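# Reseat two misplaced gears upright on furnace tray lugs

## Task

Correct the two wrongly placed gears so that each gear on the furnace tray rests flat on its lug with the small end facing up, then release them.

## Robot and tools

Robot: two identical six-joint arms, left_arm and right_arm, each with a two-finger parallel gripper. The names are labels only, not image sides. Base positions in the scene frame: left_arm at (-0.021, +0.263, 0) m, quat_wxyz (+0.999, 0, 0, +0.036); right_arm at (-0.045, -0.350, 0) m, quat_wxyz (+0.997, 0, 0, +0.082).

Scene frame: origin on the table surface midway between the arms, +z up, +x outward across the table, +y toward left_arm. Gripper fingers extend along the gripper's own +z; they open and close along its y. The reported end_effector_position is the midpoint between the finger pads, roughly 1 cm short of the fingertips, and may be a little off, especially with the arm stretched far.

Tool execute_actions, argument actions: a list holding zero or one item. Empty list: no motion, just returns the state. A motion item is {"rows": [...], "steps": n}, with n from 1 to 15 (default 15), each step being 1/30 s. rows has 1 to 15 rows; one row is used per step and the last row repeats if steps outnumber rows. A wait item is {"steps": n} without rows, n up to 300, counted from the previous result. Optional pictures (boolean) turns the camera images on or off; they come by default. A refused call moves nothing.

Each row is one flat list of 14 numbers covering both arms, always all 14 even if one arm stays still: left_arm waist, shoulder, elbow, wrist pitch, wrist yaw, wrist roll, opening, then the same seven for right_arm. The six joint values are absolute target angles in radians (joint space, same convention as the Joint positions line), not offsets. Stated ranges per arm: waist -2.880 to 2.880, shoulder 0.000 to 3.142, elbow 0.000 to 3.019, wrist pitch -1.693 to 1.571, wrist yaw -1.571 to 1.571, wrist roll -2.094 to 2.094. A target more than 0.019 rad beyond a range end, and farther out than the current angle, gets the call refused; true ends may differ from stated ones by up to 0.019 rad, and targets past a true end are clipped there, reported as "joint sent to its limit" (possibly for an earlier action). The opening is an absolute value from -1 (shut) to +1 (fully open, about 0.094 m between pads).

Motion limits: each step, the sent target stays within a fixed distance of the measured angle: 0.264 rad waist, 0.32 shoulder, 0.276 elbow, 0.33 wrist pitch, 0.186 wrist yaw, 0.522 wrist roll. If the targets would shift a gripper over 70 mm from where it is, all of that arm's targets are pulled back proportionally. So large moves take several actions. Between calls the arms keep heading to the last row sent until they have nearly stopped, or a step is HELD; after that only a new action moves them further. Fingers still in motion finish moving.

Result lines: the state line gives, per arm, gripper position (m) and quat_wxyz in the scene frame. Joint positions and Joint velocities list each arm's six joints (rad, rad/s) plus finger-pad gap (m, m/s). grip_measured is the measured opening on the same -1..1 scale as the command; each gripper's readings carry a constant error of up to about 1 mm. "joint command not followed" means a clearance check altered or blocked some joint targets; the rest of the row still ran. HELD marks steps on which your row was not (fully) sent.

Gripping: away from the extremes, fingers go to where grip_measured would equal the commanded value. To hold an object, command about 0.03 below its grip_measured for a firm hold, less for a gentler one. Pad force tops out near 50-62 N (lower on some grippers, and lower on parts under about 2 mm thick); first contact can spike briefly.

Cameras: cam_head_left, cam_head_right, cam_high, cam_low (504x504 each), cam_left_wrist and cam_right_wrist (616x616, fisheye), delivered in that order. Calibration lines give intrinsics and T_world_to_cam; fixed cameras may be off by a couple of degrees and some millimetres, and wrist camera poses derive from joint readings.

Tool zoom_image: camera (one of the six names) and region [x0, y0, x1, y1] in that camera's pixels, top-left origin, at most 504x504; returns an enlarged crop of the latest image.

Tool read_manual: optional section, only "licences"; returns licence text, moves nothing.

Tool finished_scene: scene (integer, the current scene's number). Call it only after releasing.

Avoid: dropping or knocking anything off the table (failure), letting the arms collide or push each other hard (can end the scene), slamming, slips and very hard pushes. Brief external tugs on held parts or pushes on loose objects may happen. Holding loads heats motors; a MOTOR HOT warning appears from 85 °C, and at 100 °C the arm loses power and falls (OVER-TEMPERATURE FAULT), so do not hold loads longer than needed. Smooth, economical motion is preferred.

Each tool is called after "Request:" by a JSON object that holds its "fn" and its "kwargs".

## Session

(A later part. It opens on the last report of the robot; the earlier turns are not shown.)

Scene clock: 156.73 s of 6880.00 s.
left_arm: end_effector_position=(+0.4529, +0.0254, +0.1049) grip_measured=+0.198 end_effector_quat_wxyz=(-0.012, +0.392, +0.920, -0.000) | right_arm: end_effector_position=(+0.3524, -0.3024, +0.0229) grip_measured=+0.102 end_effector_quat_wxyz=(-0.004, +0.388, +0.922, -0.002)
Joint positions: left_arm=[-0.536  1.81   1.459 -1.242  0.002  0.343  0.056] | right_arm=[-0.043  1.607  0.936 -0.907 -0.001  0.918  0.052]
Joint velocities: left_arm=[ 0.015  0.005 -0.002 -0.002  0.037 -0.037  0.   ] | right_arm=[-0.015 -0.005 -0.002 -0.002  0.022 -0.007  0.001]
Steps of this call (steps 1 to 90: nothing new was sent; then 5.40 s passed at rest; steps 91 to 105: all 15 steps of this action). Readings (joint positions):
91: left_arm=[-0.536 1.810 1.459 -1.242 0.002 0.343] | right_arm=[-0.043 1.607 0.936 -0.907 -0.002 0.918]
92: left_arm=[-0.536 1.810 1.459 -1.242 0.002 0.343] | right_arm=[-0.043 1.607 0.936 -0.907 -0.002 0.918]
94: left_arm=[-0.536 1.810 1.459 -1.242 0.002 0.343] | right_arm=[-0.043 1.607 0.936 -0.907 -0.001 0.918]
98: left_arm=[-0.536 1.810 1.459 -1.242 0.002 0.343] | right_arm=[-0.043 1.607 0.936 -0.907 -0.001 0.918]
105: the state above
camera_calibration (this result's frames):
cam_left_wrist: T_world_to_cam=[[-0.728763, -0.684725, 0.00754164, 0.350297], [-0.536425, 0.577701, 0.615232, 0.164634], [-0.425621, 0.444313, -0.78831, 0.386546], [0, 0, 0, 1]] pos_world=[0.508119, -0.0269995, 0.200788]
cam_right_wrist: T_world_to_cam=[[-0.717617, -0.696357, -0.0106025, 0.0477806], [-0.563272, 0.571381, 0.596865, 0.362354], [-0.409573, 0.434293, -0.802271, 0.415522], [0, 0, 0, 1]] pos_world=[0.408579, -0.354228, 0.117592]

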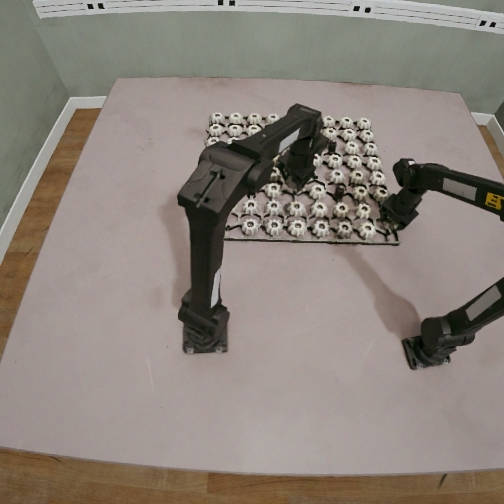

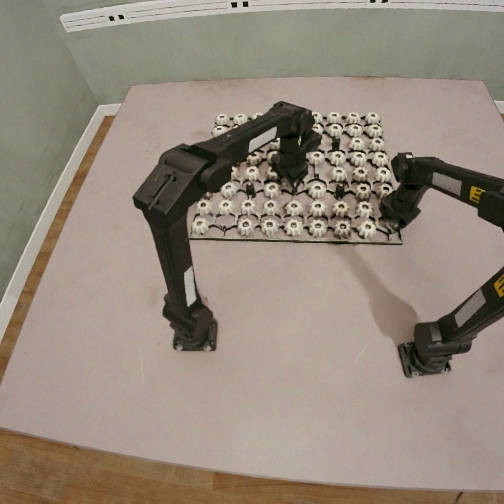

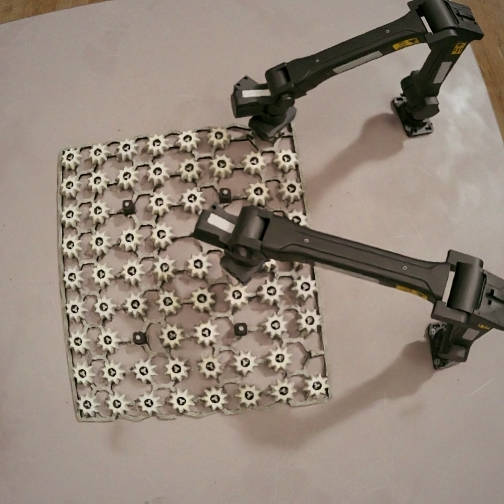

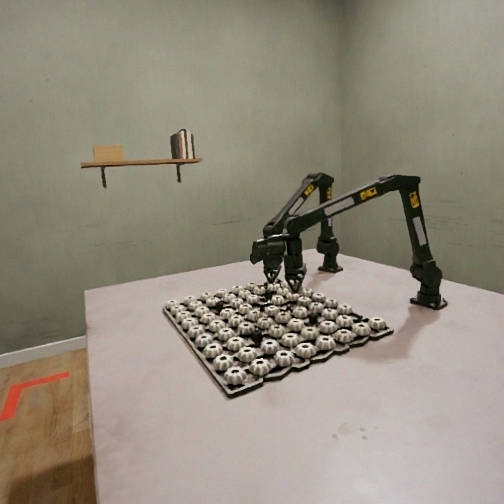

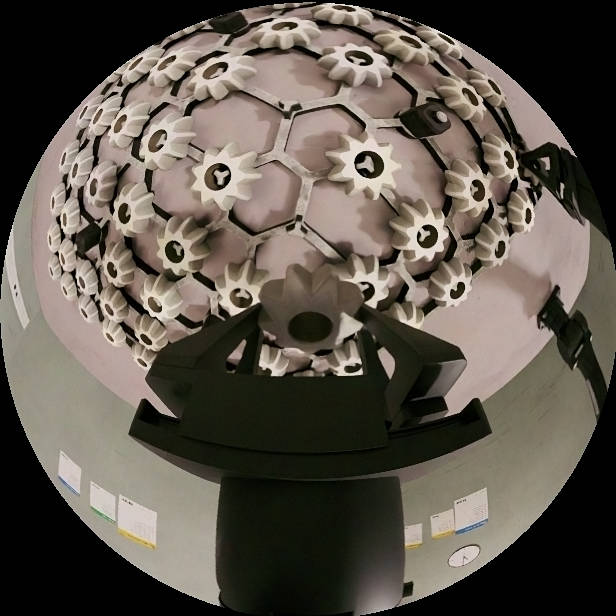

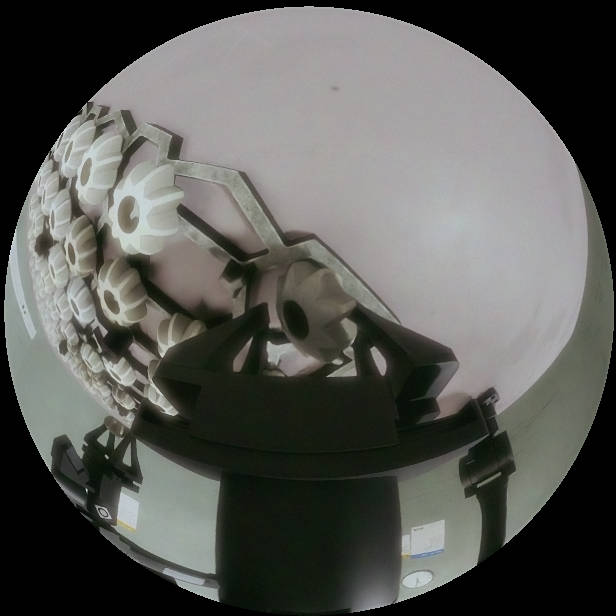

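Request:
{"fn": "execute_actions", "kwargs": {"actions": [{"rows":[[-0.535,1.8,1.5,-1.25,0,0.33,0.12,-0.043,1.6,0.945,-0.895,0,0.93,-0.7]]}], "pictures": false}}

Request:
{"fn": "execute_actions", "kwargs": {"actions": [{"rows":[[-0.535,1.8,1.5,-1.25,0,0.33,0.12,-0.043,1.42,0.96,-1.09,0,0.93,-0.7]]}]}}

Scene clock: 167.37 s of 6880.00 s.
left_arm: end_effector_position=(+0.4529, +0.0254, +0.1049) grip_measured=+0.198 end_effector_quat_wxyz=(-0.012, +0.392, +0.920, -0.000) | right_arm: end_effector_position=(+0.3537, -0.3019, +0.0230) grip_measured=-0.438 end_effector_quat_wxyz=(-0.001, +0.389, +0.921, +0.000)
Joint positions: left_arm=[-0.536  1.81   1.459 -1.242  0.002  0.343  0.056] | right_arm=[-0.042  1.607  0.935 -0.901 -0.002  0.919  0.026]
Joint velocities: left_arm=[ 0.005 -0.005 -0.002 -0.022 -0.007  0.037 -0.001] | right_arm=[-0.015 -0.005 -0.012 -0.007 -0.022  0.037 -0.   ]
Steps of this call (steps 1 to 15: the robot went on to your last target; steps 16 to 90: nothing new was sent; then 7.13 s passed at rest; steps 91 to 105: all 15 steps of this action). Readings (joint positions):
91: left_arm=[-0.536 1.810 1.459 -1.242 0.002 0.343] | right_arm=[-0.043 1.607 0.936 -0.907 0.002 0.918]
92: left_arm=[-0.536 1.810 1.459 -1.242 0.002 0.343] | right_arm=[-0.043 1.607 0.936 -0.904 -0.003 0.919]
94: left_arm=[-0.536 1.810 1.459 -1.242 0.002 0.343] | right_arm=[-0.042 1.607 0.935 -0.901 -0.002 0.919]
98: left_arm=[-0.536 1.810 1.459 -1.242 0.002 0.343] | right_arm=[-0.042 1.607 0.935 -0.901 -0.002 0.919]
105: the state above

Scene clock: 167.87 s of 6880.00 s.
left_arm: end_effector_position=(+0.4529, +0.0254, +0.1049) grip_measured=+0.198 end_effector_quat_wxyz=(-0.012, +0.392, +0.920, -0.000) | right_arm: end_effector_position=(+0.3255, -0.3045, +0.0935) grip_measured=-0.440 end_effector_quat_wxyz=(+0.005, +0.390, +0.921, +0.004)
Joint positions: left_arm=[-0.536  1.81   1.459 -1.242  0.002  0.343  0.056] | right_arm=[-0.041  1.418  0.94  -1.08  -0.002  0.924  0.026]
Joint velocities: left_arm=[-0.015 -0.005 -0.002  0.007  0.051  0.022 -0.001] | right_arm=[-0.005  0.151 -0.017 -0.012 -0.066  0.081  0.001]
Steps of this call (steps 1 to 15: all 15 steps of this action). Readings (joint positions):
1: left_arm=[-0.536 1.810 1.459 -1.242 0.002 0.343] | right_arm=[-0.042 1.600 0.936 -0.921 -0.002 0.919]
2: left_arm=[-0.536 1.810 1.459 -1.242 0.002 0.343] | right_arm=[-0.042 1.587 0.938 -0.937 -0.008 0.923]
4: left_arm=[-0.536 1.810 1.459 -1.242 0.002 0.343] | right_arm=[-0.041 1.535 0.942 -0.988 -0.004 0.924]
8: left_arm=[-0.536 1.810 1.459 -1.242 0.002 0.343] | right_arm=[-0.041 1.424 0.940 -1.073 -0.002 0.924]
15: the state above
camera_calibration (this result's frames):
cam_left_wrist: T_world_to_cam=[[-0.728763, -0.684725, 0.00754164, 0.350297], [-0.536425, 0.577701, 0.615232, 0.164634], [-0.425621, 0.444313, -0.78831, 0.386546], [0, 0, 0, 1]] pos_world=[0.508119, -0.0269995, 0.200788]
cam_right_wrist: T_world_to_cam=[[-0.719611, -0.693814, -0.0279553, 0.0307583], [-0.573308, 0.570946, 0.587655, 0.310263], [-0.391762, 0.43891, -0.808628, 0.458258], [0, 0, 0, 1]] pos_world=[0.379538, -0.356937, 0.189092]

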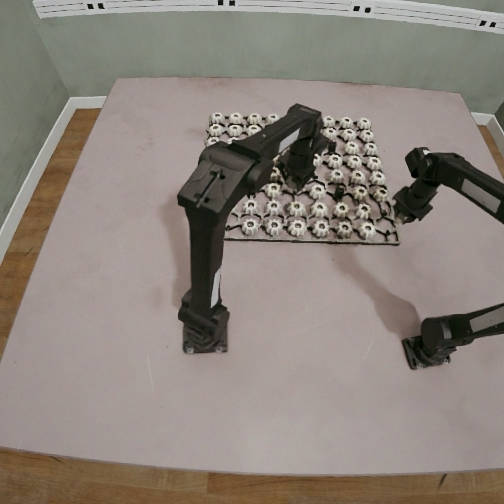

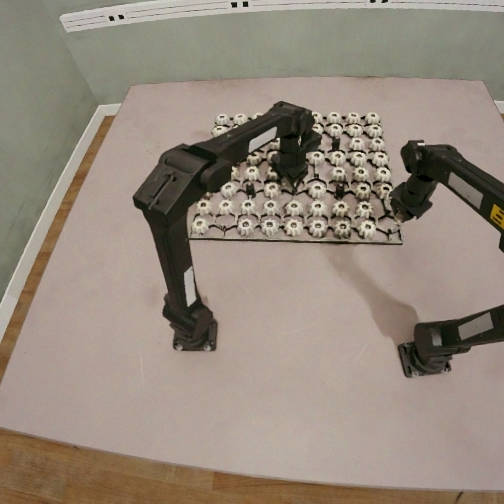

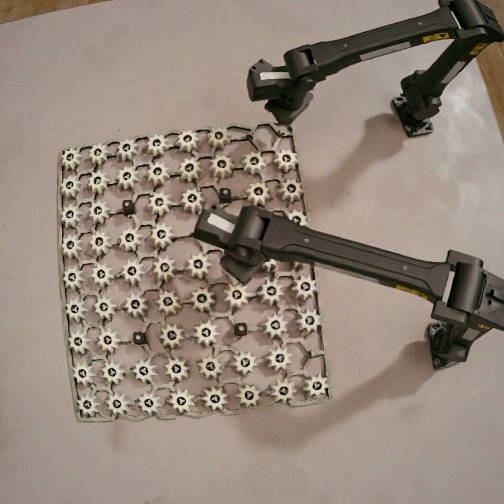

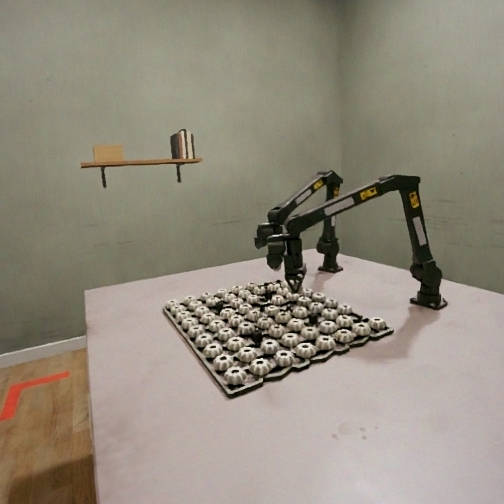

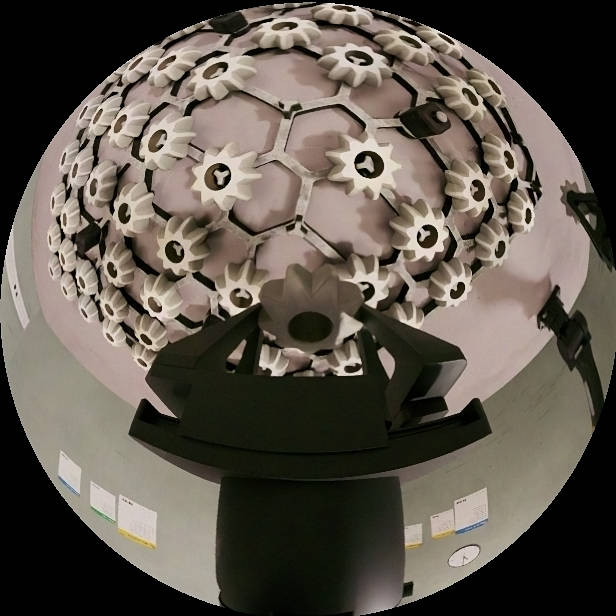

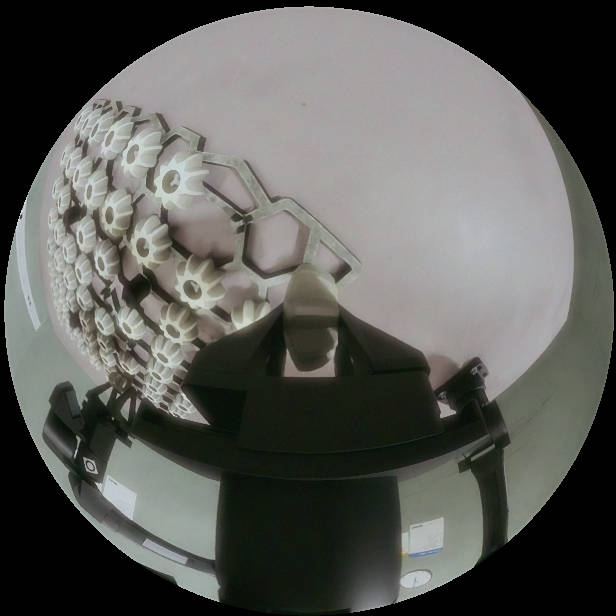

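Request:
{"fn": "zoom_image", "kwargs": {"camera": "cam_right_wrist", "region": [230, 240, 390, 390]}}

Request:
{"fn": "zoom_image", "kwargs": {"camera": "cam_left_wrist", "region": [500, 130, 616, 280]}}

Region (230, 240, 390, 390) of cam_right_wrist's 616x616 image, scaled by 3.150, with more detail than that image has; it fills the top 472 rows of this view, and the rest is white.

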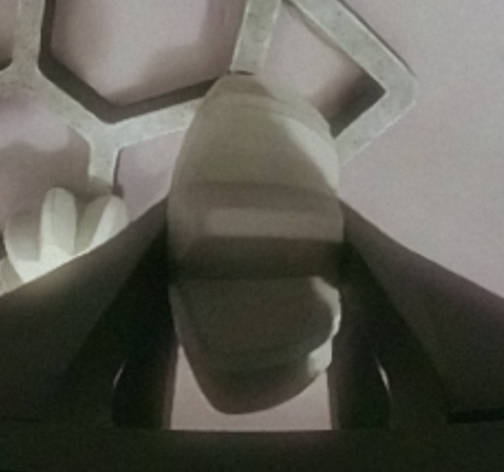

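Region (500, 130, 616, 280) of cam_left_wrist's 616x616 image, scaled by 3.360, with more detail than that image has; it fills the left 390 columns of this view, and the rest is white.

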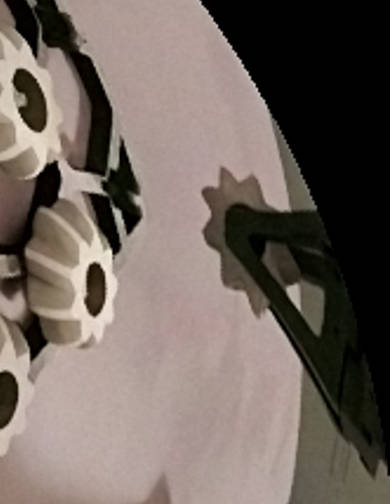

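Request:
{"fn": "execute_actions", "kwargs": {"actions": [{"rows":[[-0.535,1.8,1.5,-1.25,0,0.33,0.12,-0.414,1.25,0.7,-0.3,0,-1.571,-0.6]]}], "pictures": false}}

Request:
{"fn": "execute_actions", "kwargs": {"actions": [{"rows":[[-0.535,1.8,1.5,-1.25,0,0.33,0.12,-0.414,1.30,0.36,0.36,0,-1.571,-0.6]]}], "pictures": false}}

Request:
{"fn": "execute_actions", "kwargs": {"actions": [{"steps":40}], "pictures": false}}

Request:
{"fn": "execute_actions", "kwargs": {"actions": [{"rows":[[-0.535,1.8,1.5,-1.25,0,0.33,0.12,-0.414,1.44,0.36,0.52,0,-1.571,-0.6]]}], "pictures": false}}

Request:
{"fn": "execute_actions", "kwargs": {"actions": [{"steps":25}]}}

Scene clock: 199.80 s of 6880.00 s.
left_arm: end_effector_position=(+0.4529, +0.0254, +0.1049) grip_measured=+0.198 end_effector_quat_wxyz=(-0.012, +0.392, +0.920, -0.000) | right_arm: end_effector_position=(+0.3747, -0.4657, +0.0977) grip_measured=-0.440 end_effector_quat_wxyz=(+0.299, -0.032, +0.949, -0.094)
Joint positions: left_arm=[-0.536  1.81   1.459 -1.242  0.002  0.343  0.056] | right_arm=[-0.43   1.271  0.667 -0.329  0.003 -0.336  0.026]
Joint velocities: left_arm=[-0.005 -0.005  0.012  0.007  0.022 -0.022 -0.   ] | right_arm=[ 0.239 -0.034 -0.002  0.012 -0.022 -2.806  0.002]
Steps of this call (steps 1 to 30: the robot went on to your last target; steps 31 to 90: nothing new was sent; then 28.43 s passed at rest; steps 91 to 105: all 15 steps of this action). Readings (joint positions):
91: left_arm=[-0.536 1.810 1.459 -1.242 0.002 0.343] | right_arm=[-0.052 1.424 0.918 -1.041 -0.008 0.874]
92: left_arm=[-0.536 1.810 1.459 -1.242 0.002 0.343] | right_arm=[-0.078 1.400 0.874 -0.956 -0.015 0.806]
94: left_arm=[-0.536 1.810 1.459 -1.242 0.002 0.343] | right_arm=[-0.175 1.348 0.778 -0.811 -0.014 0.671]
98: left_arm=[-0.536 1.810 1.459 -1.242 0.002 0.343] | right_arm=[-0.400 1.298 0.670 -0.503 0.003 0.342]
105: the state above

Scene clock: 200.30 s of 6880.00 s.
left_arm: end_effector_position=(+0.4529, +0.0254, +0.1049) grip_measured=+0.198 end_effector_quat_wxyz=(-0.012, +0.392, +0.920, -0.000) | right_arm: end_effector_position=(+0.3298, -0.4470, +0.0342) grip_measured=-0.440 end_effector_quat_wxyz=(+0.283, -0.509, +0.747, -0.321)
Joint positions: left_arm=[-0.536  1.81   1.459 -1.242  0.002  0.343  0.056] | right_arm=[-0.415  1.323  0.311  0.326 -0.001 -1.448  0.026]
Joint velocities: left_arm=[-0.005 -0.015 -0.002 -0.007  0.037  0.022 -0.   ] | right_arm=[-0.005 -0.054  0.007  0.042 -0.007 -0.842 -0.   ]
Steps of this call (steps 1 to 15: all 15 steps of this action). Readings (joint positions):
1: left_arm=[-0.536 1.810 1.459 -1.242 0.002 0.343] | right_arm=[-0.423 1.271 0.644 -0.286 0.001 -0.407]
2: left_arm=[-0.536 1.810 1.459 -1.242 0.002 0.343] | right_arm=[-0.418 1.268 0.602 -0.199 0.000 -0.471]
4: left_arm=[-0.536 1.810 1.459 -1.242 0.002 0.343] | right_arm=[-0.415 1.273 0.483 -0.015 0.000 -0.639]
8: left_arm=[-0.536 1.810 1.459 -1.242 0.002 0.343] | right_arm=[-0.415 1.324 0.308 0.247 0.000 -1.031]
15: the state above

Scene clock: 201.63 s of 6880.00 s.
left_arm: end_effector_position=(+0.4529, +0.0254, +0.1049) grip_measured=+0.198 end_effector_quat_wxyz=(-0.012, +0.392, +0.920, -0.000) | right_arm: end_effector_position=(+0.3299, -0.4471, +0.0344) grip_measured=-0.440 end_effector_quat_wxyz=(+0.264, -0.550, +0.717, -0.337)
Joint positions: left_arm=[-0.536  1.81   1.459 -1.242  0.002  0.343  0.056] | right_arm=[-0.415  1.323  0.311  0.327 -0.001 -1.56   0.026]
Joint velocities: left_arm=[ 0.005  0.015 -0.002 -0.022  0.022 -0.022 -0.001] | right_arm=[-0.005 -0.015  0.002 -0.007 -0.022 -0.022 -0.   ]
Steps of this call (steps 1 to 30: the robot went on to your last target; steps 31 to 40: nothing new was sent). Readings (joint positions):
1: left_arm=[-0.536 1.810 1.459 -1.242 0.002 0.343] | right_arm=[-0.415 1.323 0.311 0.327 -0.001 -1.470]
2: left_arm=[-0.536 1.810 1.459 -1.242 0.002 0.343] | right_arm=[-0.415 1.323 0.311 0.327 -0.001 -1.488]
4: left_arm=[-0.536 1.810 1.459 -1.242 0.002 0.343] | right_arm=[-0.415 1.323 0.311 0.327 -0.001 -1.514]
8: left_arm=[-0.536 1.810 1.459 -1.242 0.002 0.343] | right_arm=[-0.415 1.323 0.311 0.327 -0.001 -1.541]
40: the state above
All arms were judged still, so your last target was given up. Only a new action makes them travel on or press farther. Fingers that are still opening or closing keep moving.

Scene clock: 202.13 s of 6880.00 s.
left_arm: end_effector_position=(+0.4529, +0.0254, +0.1049) grip_measured=+0.198 end_effector_quat_wxyz=(-0.012, +0.392, +0.920, -0.000) | right_arm: end_effector_position=(+0.3464, -0.4513, +0.0169) grip_measured=-0.440 end_effector_quat_wxyz=(+0.272, -0.546, +0.712, -0.347)
Joint positions: left_arm=[-0.536  1.81   1.459 -1.242  0.002  0.343  0.056] | right_arm=[-0.415  1.467  0.327  0.483 -0.001 -1.56   0.026]
Joint velocities: left_arm=[-0.005 -0.005  0.007  0.007 -0.007 -0.066 -0.   ] | right_arm=[-0.005 -0.015 -0.007 -0.002  0.022 -0.051  0.   ]
Steps of this call (steps 1 to 15: all 15 steps of this action). Readings (joint positions):
1: left_arm=[-0.536 1.810 1.459 -1.242 0.002 0.343] | right_arm=[-0.415 1.333 0.311 0.354 -0.001 -1.560]
2: left_arm=[-0.536 1.810 1.459 -1.242 0.002 0.343] | right_arm=[-0.415 1.358 0.310 0.403 -0.001 -1.560]
4: left_arm=[-0.536 1.810 1.459 -1.242 0.002 0.343] | right_arm=[-0.415 1.417 0.323 0.463 -0.001 -1.560]
8: left_arm=[-0.536 1.810 1.459 -1.242 0.002 0.343] | right_arm=[-0.415 1.467 0.327 0.479 -0.001 -1.560]
15: the state above

Scene clock: 202.97 s of 6880.00 s.
left_arm: end_effector_position=(+0.4529, +0.0254, +0.1049) grip_measured=+0.198 end_effector_quat_wxyz=(-0.012, +0.392, +0.920, -0.000) | right_arm: end_effector_position=(+0.3464, -0.4513, +0.0169) grip_measured=-0.440 end_effector_quat_wxyz=(+0.272, -0.546, +0.712, -0.347)
Joint positions: left_arm=[-0.536  1.81   1.459 -1.242  0.002  0.343  0.056] | right_arm=[-0.415  1.467  0.327  0.483 -0.001 -1.56   0.026]
Joint velocities: left_arm=[-0.005 -0.005  0.007 -0.007 -0.022  0.051 -0.   ] | right_arm=[ 0.005 -0.005 -0.007  0.012 -0.007  0.007  0.   ]
Steps of this call (steps 1 to 15: the robot went on to your last target; steps 16 to 25: nothing new was sent). Readings (joint positions):
1: left_arm=[-0.536 1.810 1.459 -1.242 0.002 0.343] | right_arm=[-0.415 1.467 0.327 0.483 -0.001 -1.560]
2: left_arm=[-0.536 1.810 1.459 -1.242 0.002 0.343] | right_arm=[-0.415 1.467 0.327 0.483 -0.001 -1.560]
4: left_arm=[-0.536 1.810 1.459 -1.242 0.002 0.343] | right_arm=[-0.415 1.467 0.327 0.483 -0.001 -1.560]
8: left_arm=[-0.536 1.810 1.459 -1.242 0.002 0.343] | right_arm=[-0.415 1.467 0.327 0.483 -0.001 -1.560]
25: the state above
All arms were judged still, so your last target was given up. Only a new action makes them travel on or press farther. Fingers that are still opening or closing keep moving.
camera_calibration (this result's frames):
cam_left_wrist: T_world_to_cam=[[-0.728763, -0.684725, 0.00754164, 0.350297], [-0.536425, 0.577701, 0.615232, 0.164634], [-0.425621, 0.444313, -0.78831, 0.386546], [0, 0, 0, 1]] pos_world=[0.508119, -0.0269995, 0.200788]
cam_right_wrist: T_world_to_cam=[[0.600778, -0.168598, 0.781435, -0.292233], [-0.655339, -0.663678, 0.360642, -0.0738501], [0.457817, -0.728771, -0.509212, -0.357473], [0, 0, 0, 1]] pos_world=[0.290827, -0.358798, 0.0729652]

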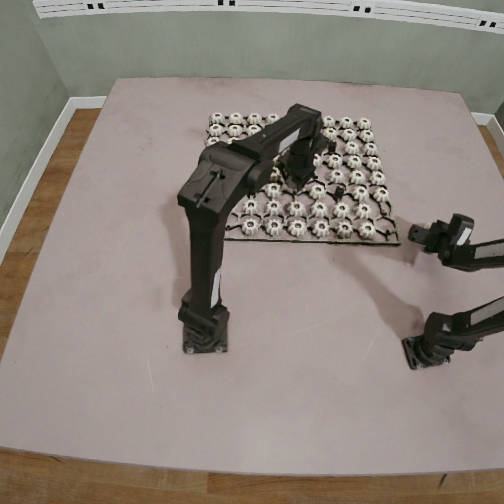

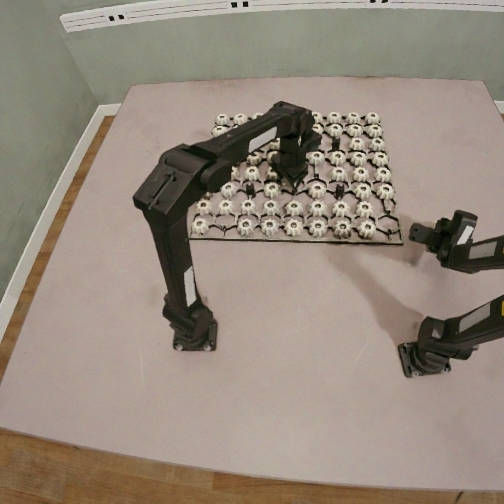

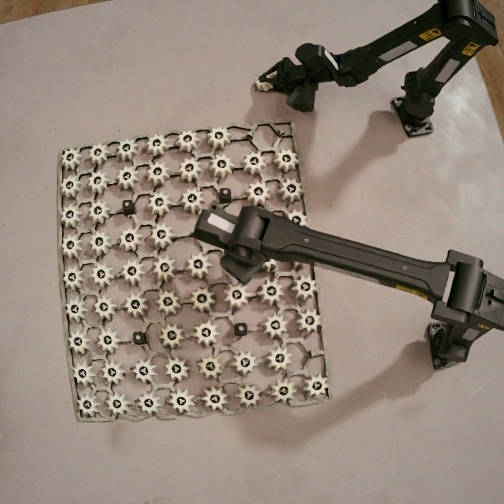

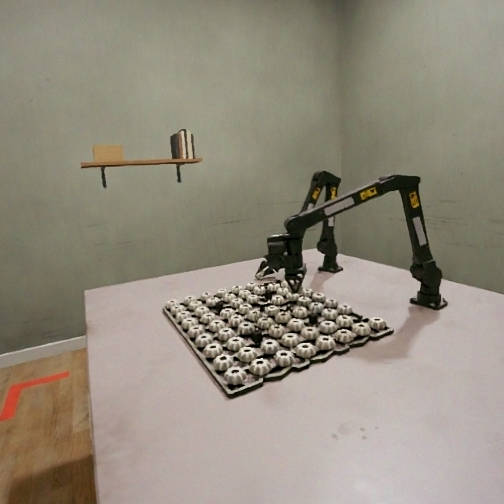

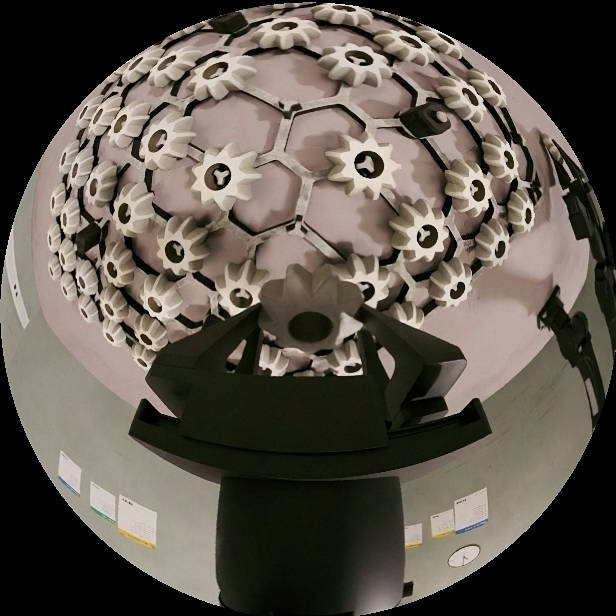

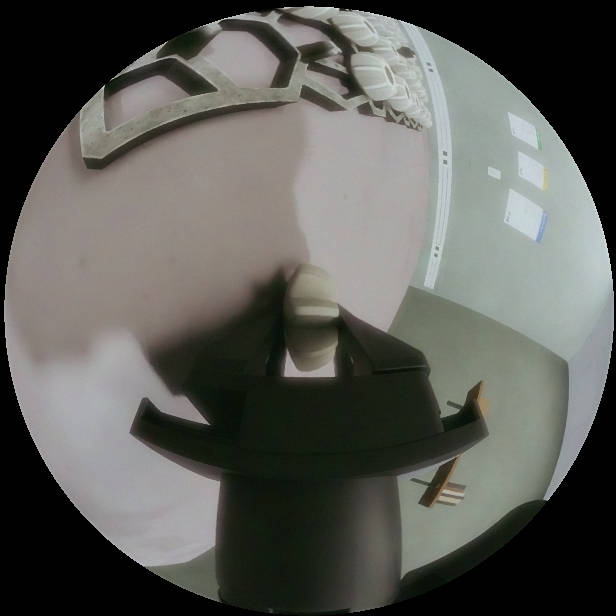

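Request:
{"fn": "execute_actions", "kwargs": {"actions": [{"rows":[[-0.535,1.8,1.5,-1.25,0,0.33,0.12,-0.414,1.32,0.34,0.36,0,-1.571,-0.6]]}], "pictures": false}}

Request:
{"fn": "execute_actions", "kwargs": {"actions": [{"rows":[[-0.535,1.8,1.5,-1.25,0,0.33,0.12,-0.414,1.32,0.34,0.36,0,-1.571,0.1]]}], "pictures": false}}

Request:
{"fn": "execute_actions", "kwargs": {"actions": [{"rows":[[-0.535,1.8,1.5,-1.25,0,0.33,0.12,-0.414,1.0,0.26,0.12,0,-1.571,0.1]]}], "pictures": false}}

Request:
{"fn": "execute_actions", "kwargs": {"actions": [{"rows":[[-0.535,1.8,1.5,-1.25,0,0.33,0.12,-0.414,1.45,1.0,-1.1,0,-1.0,0.6]]}], "pictures": false}}

Request:
{"fn": "execute_actions", "kwargs": {"actions": [{"steps":50}]}}

Scene clock: 222.37 s of 6880.00 s.
left_arm: end_effector_position=(+0.4529, +0.0254, +0.1049) grip_measured=+0.198 end_effector_quat_wxyz=(-0.012, +0.392, +0.920, -0.000) | right_arm: end_effector_position=(+0.3370, -0.4489, +0.0417) grip_measured=-0.440 end_effector_quat_wxyz=(+0.274, -0.546, +0.711, -0.349)
Joint positions: left_arm=[-0.536  1.81   1.459 -1.242  0.002  0.343  0.056] | right_arm=[-0.415  1.326  0.317  0.358 -0.001 -1.56   0.026]
Joint velocities: left_arm=[-0.015 -0.024  0.012  0.017  0.037 -0.022  0.   ] | right_arm=[-0.015 -0.015  0.007 -0.002 -0.022 -0.007  0.   ]
Steps of this call (steps 1 to 90: nothing new was sent; then 15.90 s passed at rest; steps 91 to 105: all 15 steps of this action). Readings (joint positions):
91: left_arm=[-0.536 1.810 1.459 -1.242 0.002 0.343] | right_arm=[-0.415 1.458 0.328 0.460 -0.001 -1.560]
92: left_arm=[-0.536 1.810 1.459 -1.242 0.002 0.343] | right_arm=[-0.415 1.436 0.328 0.420 -0.001 -1.560]
94: left_arm=[-0.536 1.810 1.459 -1.242 0.002 0.343] | right_arm=[-0.415 1.381 0.318 0.373 -0.001 -1.560]
98: left_arm=[-0.536 1.810 1.459 -1.242 0.002 0.343] | right_arm=[-0.415 1.326 0.317 0.361 -0.001 -1.560]
105: the state above

Scene clock: 222.87 s of 6880.00 s.
left_arm: end_effector_position=(+0.4529, +0.0254, +0.1049) grip_measured=+0.198 end_effector_quat_wxyz=(-0.012, +0.392, +0.920, -0.000) | right_arm: end_effector_position=(+0.3371, -0.4490, +0.0417) grip_measured=+0.098 end_effector_quat_wxyz=(+0.273, -0.546, +0.711, -0.349)
Joint positions: left_arm=[-0.536  1.81   1.459 -1.242  0.002  0.343  0.056] | right_arm=[-0.415  1.326  0.317  0.357 -0.    -1.56   0.052]
Joint velocities: left_arm=[-0.024 -0.005  0.002 -0.012 -0.037 -0.037 -0.   ] | right_arm=[-0.005 -0.005  0.002  0.002 -0.037  0.066 -0.   ]
Steps of this call (steps 1 to 15: all 15 steps of this action). Readings (joint positions):
1: left_arm=[-0.536 1.810 1.459 -1.242 0.002 0.343] | right_arm=[-0.415 1.326 0.317 0.358 -0.001 -1.560]
2: left_arm=[-0.536 1.810 1.459 -1.242 0.002 0.343] | right_arm=[-0.415 1.326 0.317 0.358 -0.001 -1.560]
4: left_arm=[-0.536 1.810 1.459 -1.242 0.002 0.343] | right_arm=[-0.415 1.326 0.317 0.358 -0.001 -1.560]
8: left_arm=[-0.536 1.810 1.459 -1.242 0.002 0.343] | right_arm=[-0.415 1.326 0.317 0.357 -0.000 -1.560]
15: the state above

Scene clock: 223.37 s of 6880.00 s.
left_arm: end_effector_position=(+0.4529, +0.0254, +0.1049) grip_measured=+0.198 end_effector_quat_wxyz=(-0.012, +0.392, +0.920, -0.000) | right_arm: end_effector_position=(+0.2971, -0.4387, +0.0814) grip_measured=+0.098 end_effector_quat_wxyz=(+0.281, -0.542, +0.706, -0.359)
Joint positions: left_arm=[-0.536  1.81   1.459 -1.242  0.002  0.343  0.056] | right_arm=[-0.415  1.002  0.25   0.129 -0.    -1.56   0.052]
Joint velocities: left_arm=[ 0.005  0.005 -0.012  0.007  0.007 -0.066  0.   ] | right_arm=[-0.005  0.024 -0.017 -0.022 -0.037 -0.095  0.   ]
Steps of this call (steps 1 to 15: all 15 steps of this action). Readings (joint positions):
1: left_arm=[-0.536 1.810 1.459 -1.242 0.002 0.343] | right_arm=[-0.415 1.303 0.316 0.315 -0.000 -1.560]
2: left_arm=[-0.536 1.810 1.459 -1.242 0.002 0.343] | right_arm=[-0.415 1.244 0.305 0.241 -0.000 -1.560]
4: left_arm=[-0.536 1.810 1.459 -1.242 0.002 0.343] | right_arm=[-0.415 1.086 0.264 0.163 -0.000 -1.560]
8: left_arm=[-0.536 1.810 1.459 -1.242 0.002 0.343] | right_arm=[-0.415 0.947 0.250 0.139 -0.000 -1.560]
15: the state above

Scene clock: 223.87 s of 6880.00 s.
left_arm: end_effector_position=(+0.4529, +0.0254, +0.1049) grip_measured=+0.198 end_effector_quat_wxyz=(-0.012, +0.392, +0.920, -0.000) | right_arm: end_effector_position=(+0.3363, -0.4490, +0.0998) grip_measured=+0.598 end_effector_quat_wxyz=(+0.017, -0.382, +0.924, -0.013)
Joint positions: left_arm=[-0.536  1.81   1.459 -1.242  0.002  0.343  0.056] | right_arm=[-0.416  1.445  0.985 -1.07   0.    -1.036  0.075]
Joint velocities: left_arm=[ 0.015  0.005 -0.007 -0.002 -0.095  0.051  0.   ] | right_arm=[-0.015 -0.23   0.002 -0.432  0.007  0.125  0.   ]
Steps of this call (steps 1 to 15: all 15 steps of this action). Readings (joint positions):
1: left_arm=[-0.536 1.810 1.459 -1.242 0.002 0.343] | right_arm=[-0.415 1.023 0.273 0.067 -0.000 -1.486]
2: left_arm=[-0.536 1.810 1.459 -1.242 0.002 0.343] | right_arm=[-0.415 1.083 0.329 -0.049 -0.000 -1.394]
4: left_arm=[-0.536 1.810 1.459 -1.242 0.002 0.343] | right_arm=[-0.415 1.272 0.486 -0.266 -0.000 -1.256]
8: left_arm=[-0.536 1.810 1.459 -1.242 0.002 0.343] | right_arm=[-0.416 1.491 0.814 -0.651 0.000 -1.126]
15: the state above

Scene clock: 225.53 s of 6880.00 s.
left_arm: end_effector_position=(+0.4529, +0.0254, +0.1049) grip_measured=+0.198 end_effector_quat_wxyz=(-0.012, +0.392, +0.920, -0.000) | right_arm: end_effector_position=(+0.3319, -0.4479, +0.1005) grip_measured=+0.598 end_effector_quat_wxyz=(+0.010, -0.371, +0.928, -0.007)
Joint positions: left_arm=[-0.536  1.81   1.459 -1.242  0.002  0.343  0.056] | right_arm=[-0.416  1.442  0.985 -1.089  0.    -1.013  0.075]
Joint velocities: left_arm=[ 0.005  0.005 -0.017  0.007  0.037 -0.11  -0.   ] | right_arm=[-0.015 -0.005 -0.012  0.007  0.007 -0.007 -0.   ]
Steps of this call (steps 1 to 30: the robot went on to your last target; steps 31 to 50: nothing new was sent). Readings (joint positions):
1: left_arm=[-0.536 1.810 1.459 -1.242 0.002 0.343] | right_arm=[-0.416 1.439 0.985 -1.079 0.000 -1.032]
2: left_arm=[-0.536 1.810 1.459 -1.242 0.002 0.343] | right_arm=[-0.416 1.437 0.985 -1.083 0.000 -1.028]
4: left_arm=[-0.536 1.810 1.459 -1.242 0.002 0.343] | right_arm=[-0.416 1.439 0.985 -1.088 0.000 -1.023]
8: left_arm=[-0.536 1.810 1.459 -1.242 0.002 0.343] | right_arm=[-0.416 1.442 0.985 -1.089 0.000 -1.017]
50: the state above
All arms were judged still, so your last target was given up. Only a new action makes them travel on or press farther. Fingers that are still opening or closing keep moving.
camera_calibration (this result's frames):
cam_left_wrist: T_world_to_cam=[[-0.728763, -0.684725, 0.00754164, 0.350297], [-0.536425, 0.577701, 0.615232, 0.164634], [-0.425621, 0.444313, -0.78831, 0.386546], [0, 0, 0, 1]] pos_world=[0.508119, -0.0269995, 0.200788]
cam_right_wrist: T_world_to_cam=[[0.687224, -0.726432, 0.00448149, -0.548673], [-0.592622, -0.557046, 0.581807, -0.106551], [-0.420147, -0.402487, -0.813315, 0.162379], [0, 0, 0, 1]] pos_world=[0.382139, -0.392572, 0.196516]

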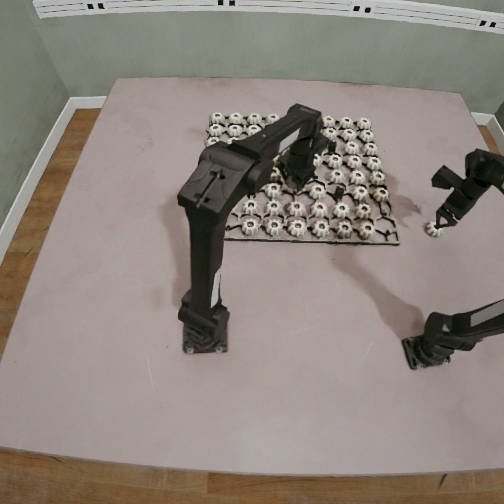

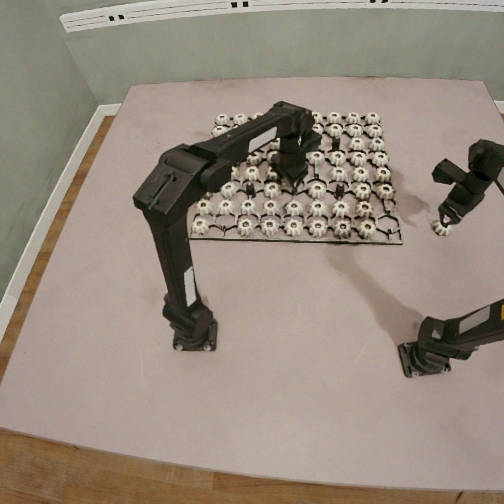

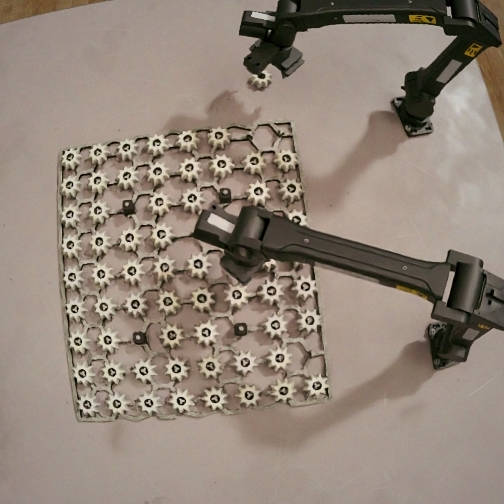

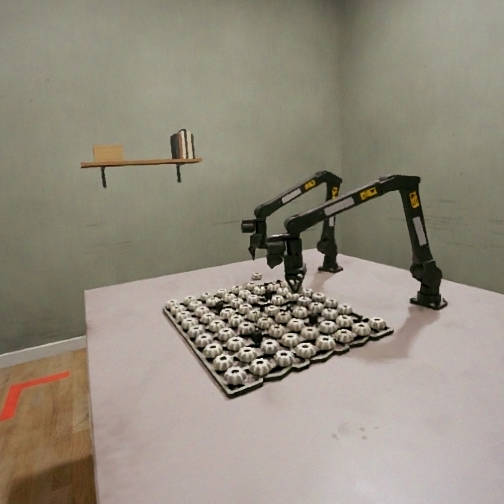

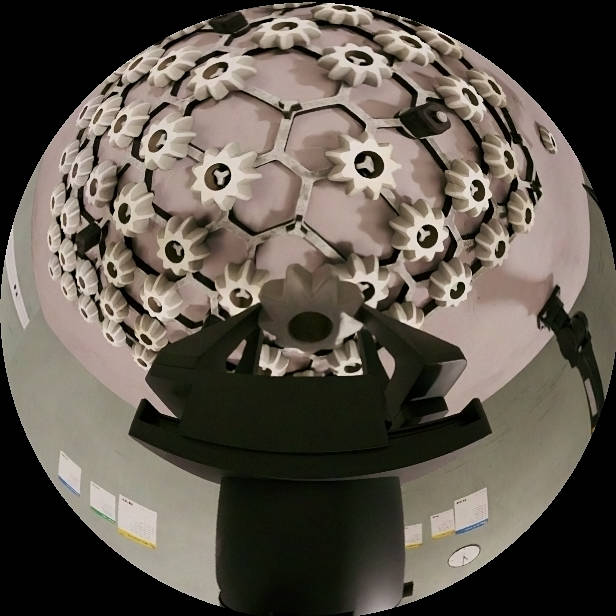

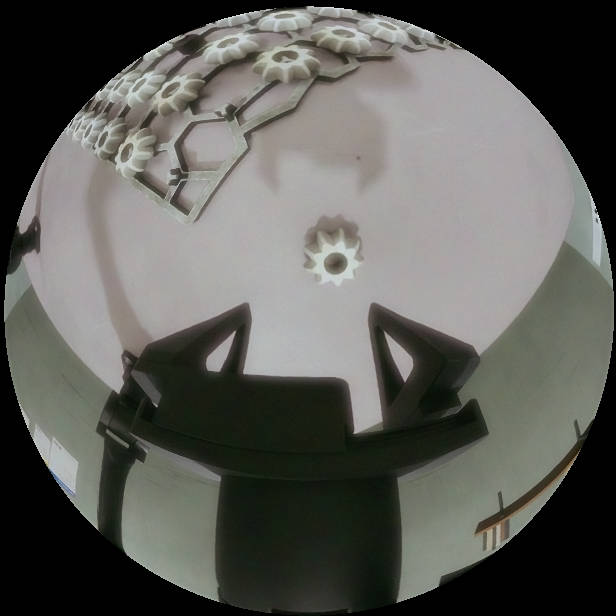

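Request:
{"fn": "execute_actions", "kwargs": {"actions": [{"rows":[[-0.535,1.8,1.5,-1.25,0,0.33,0.12,-0.44,1.612,0.946,-0.87,0,-1.02,0.6]]}], "pictures": false}}

Request:
{"fn": "execute_actions", "kwargs": {"actions": [{"steps":20}]}}

Scene clock: 248.47 s of 6880.00 s.
left_arm: end_effector_position=(+0.4529, +0.0254, +0.1049) grip_measured=+0.198 end_effector_quat_wxyz=(-0.012, +0.392, +0.920, -0.000) | right_arm: end_effector_position=(+0.3449, -0.4604, +0.0153) grip_measured=+0.599 end_effector_quat_wxyz=(-0.000, -0.361, +0.932, -0.001)
Joint positions: left_arm=[-0.536  1.81   1.459 -1.242  0.002  0.343  0.056] | right_arm=[-0.437  1.627  0.936 -0.879  0.002 -1.013  0.075]
Joint velocities: left_arm=[-0.015  0.015 -0.007  0.017 -0.095 -0.007 -0.   ] | right_arm=[-0.005 -0.083  0.012  0.012  0.022 -0.081 -0.   ]
Steps of this call (steps 1 to 90: nothing new was sent; then 19.43 s passed at rest; steps 91 to 105: all 15 steps of this action). Readings (joint positions):
91: left_arm=[-0.536 1.810 1.459 -1.242 0.002 0.343] | right_arm=[-0.417 1.450 0.980 -1.061 -0.000 -1.013]
92: left_arm=[-0.536 1.810 1.459 -1.242 0.002 0.343] | right_arm=[-0.419 1.464 0.975 -1.005 -0.000 -1.013]
94: left_arm=[-0.536 1.810 1.459 -1.242 0.002 0.343] | right_arm=[-0.425 1.526 0.971 -0.923 -0.000 -1.013]
98: left_arm=[-0.536 1.810 1.459 -1.242 0.002 0.343] | right_arm=[-0.436 1.636 0.947 -0.883 -0.000 -1.013]
105: the state above

Scene clock: 249.13 s of 6880.00 s.
left_arm: end_effector_position=(+0.4529, +0.0254, +0.1049) grip_measured=+0.198 end_effector_quat_wxyz=(-0.012, +0.392, +0.920, -0.000) | right_arm: end_effector_position=(+0.3452, -0.4605, +0.0165) grip_measured=+0.599 end_effector_quat_wxyz=(+0.001, -0.361, +0.932, -0.002)
Joint positions: left_arm=[-0.536  1.81   1.459 -1.242  0.002  0.343  0.056] | right_arm=[-0.437  1.624  0.936 -0.879  0.002 -1.013  0.075]
Joint velocities: left_arm=[-0.005  0.005 -0.002 -0.002 -0.066  0.007  0.001] | right_arm=[ 0.005  0.015 -0.002 -0.002 -0.007  0.007  0.   ]
Steps of this call (steps 1 to 15: the robot went on to your last target; steps 16 to 20: nothing new was sent). Readings (joint positions):
1: left_arm=[-0.536 1.810 1.459 -1.242 0.002 0.343] | right_arm=[-0.437 1.626 0.936 -0.879 0.002 -1.013]
2: left_arm=[-0.536 1.810 1.459 -1.242 0.002 0.343] | right_arm=[-0.437 1.625 0.936 -0.879 0.002 -1.013]
4: left_arm=[-0.536 1.810 1.459 -1.242 0.002 0.343] | right_arm=[-0.437 1.624 0.936 -0.879 0.002 -1.013]
8: left_arm=[-0.536 1.810 1.459 -1.242 0.002 0.343] | right_arm=[-0.437 1.624 0.936 -0.879 0.002 -1.013]
20: the state above
All arms were judged still, so your last target was given up. Only a new action makes them travel on or press farther. Fingers that are still opening or closing keep moving.
camera_calibration (this result's frames):
cam_left_wrist: T_world_to_cam=[[-0.728763, -0.684725, 0.00754164, 0.350297], [-0.536425, 0.577701, 0.615232, 0.164634], [-0.425621, 0.444313, -0.78831, 0.386546], [0, 0, 0, 1]] pos_world=[0.508119, -0.0269995, 0.200788]
cam_right_wrist: T_world_to_cam=[[0.671729, -0.740687, -0.0127947, -0.567567], [-0.591874, -0.546997, 0.592013, -0.0526286], [-0.445495, -0.390099, -0.805827, 0.108885], [0, 0, 0, 1]] pos_world=[0.398609, -0.406701, 0.111637]

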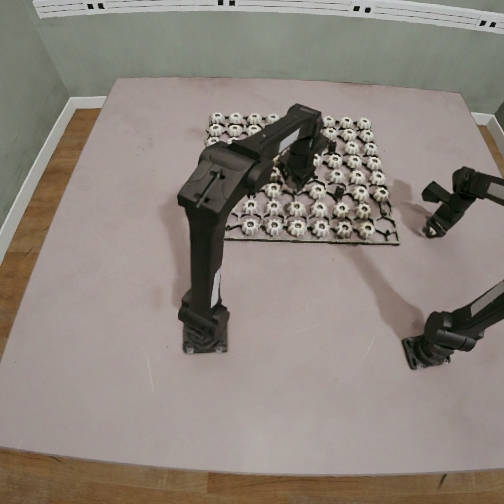

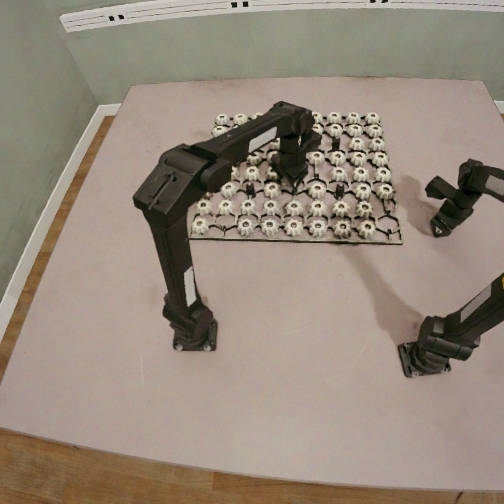

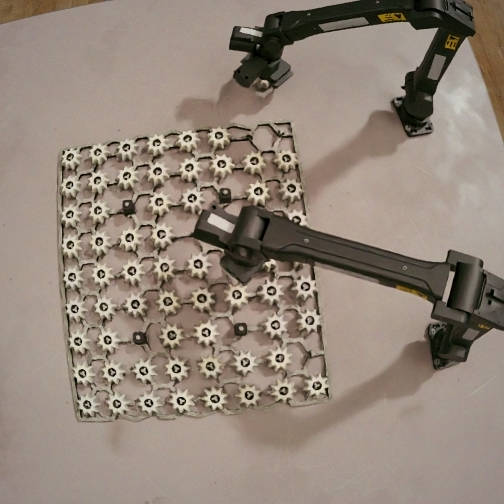

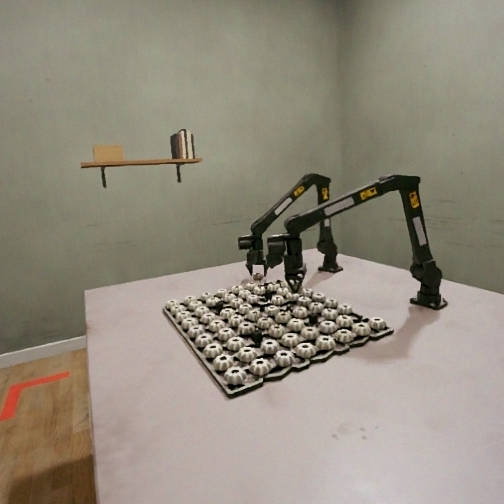

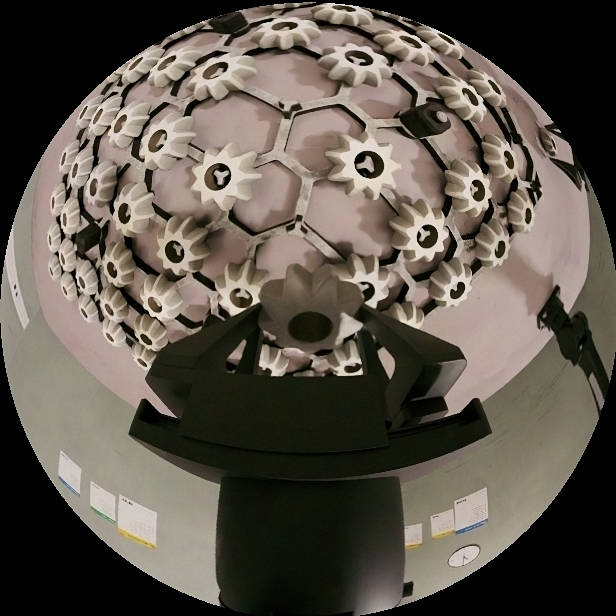

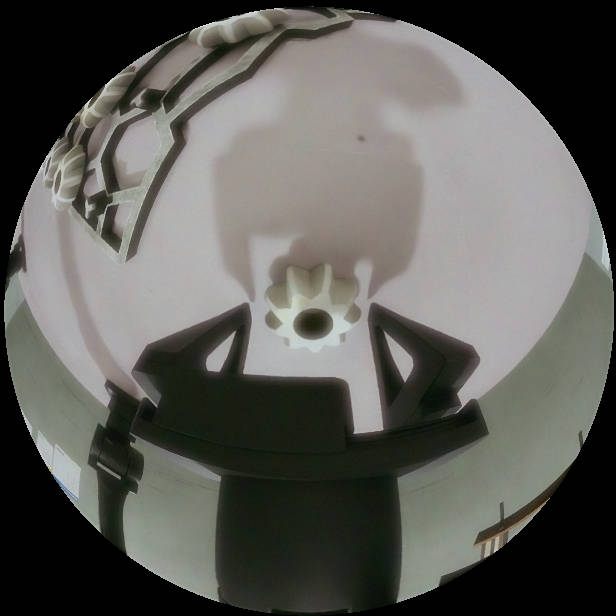

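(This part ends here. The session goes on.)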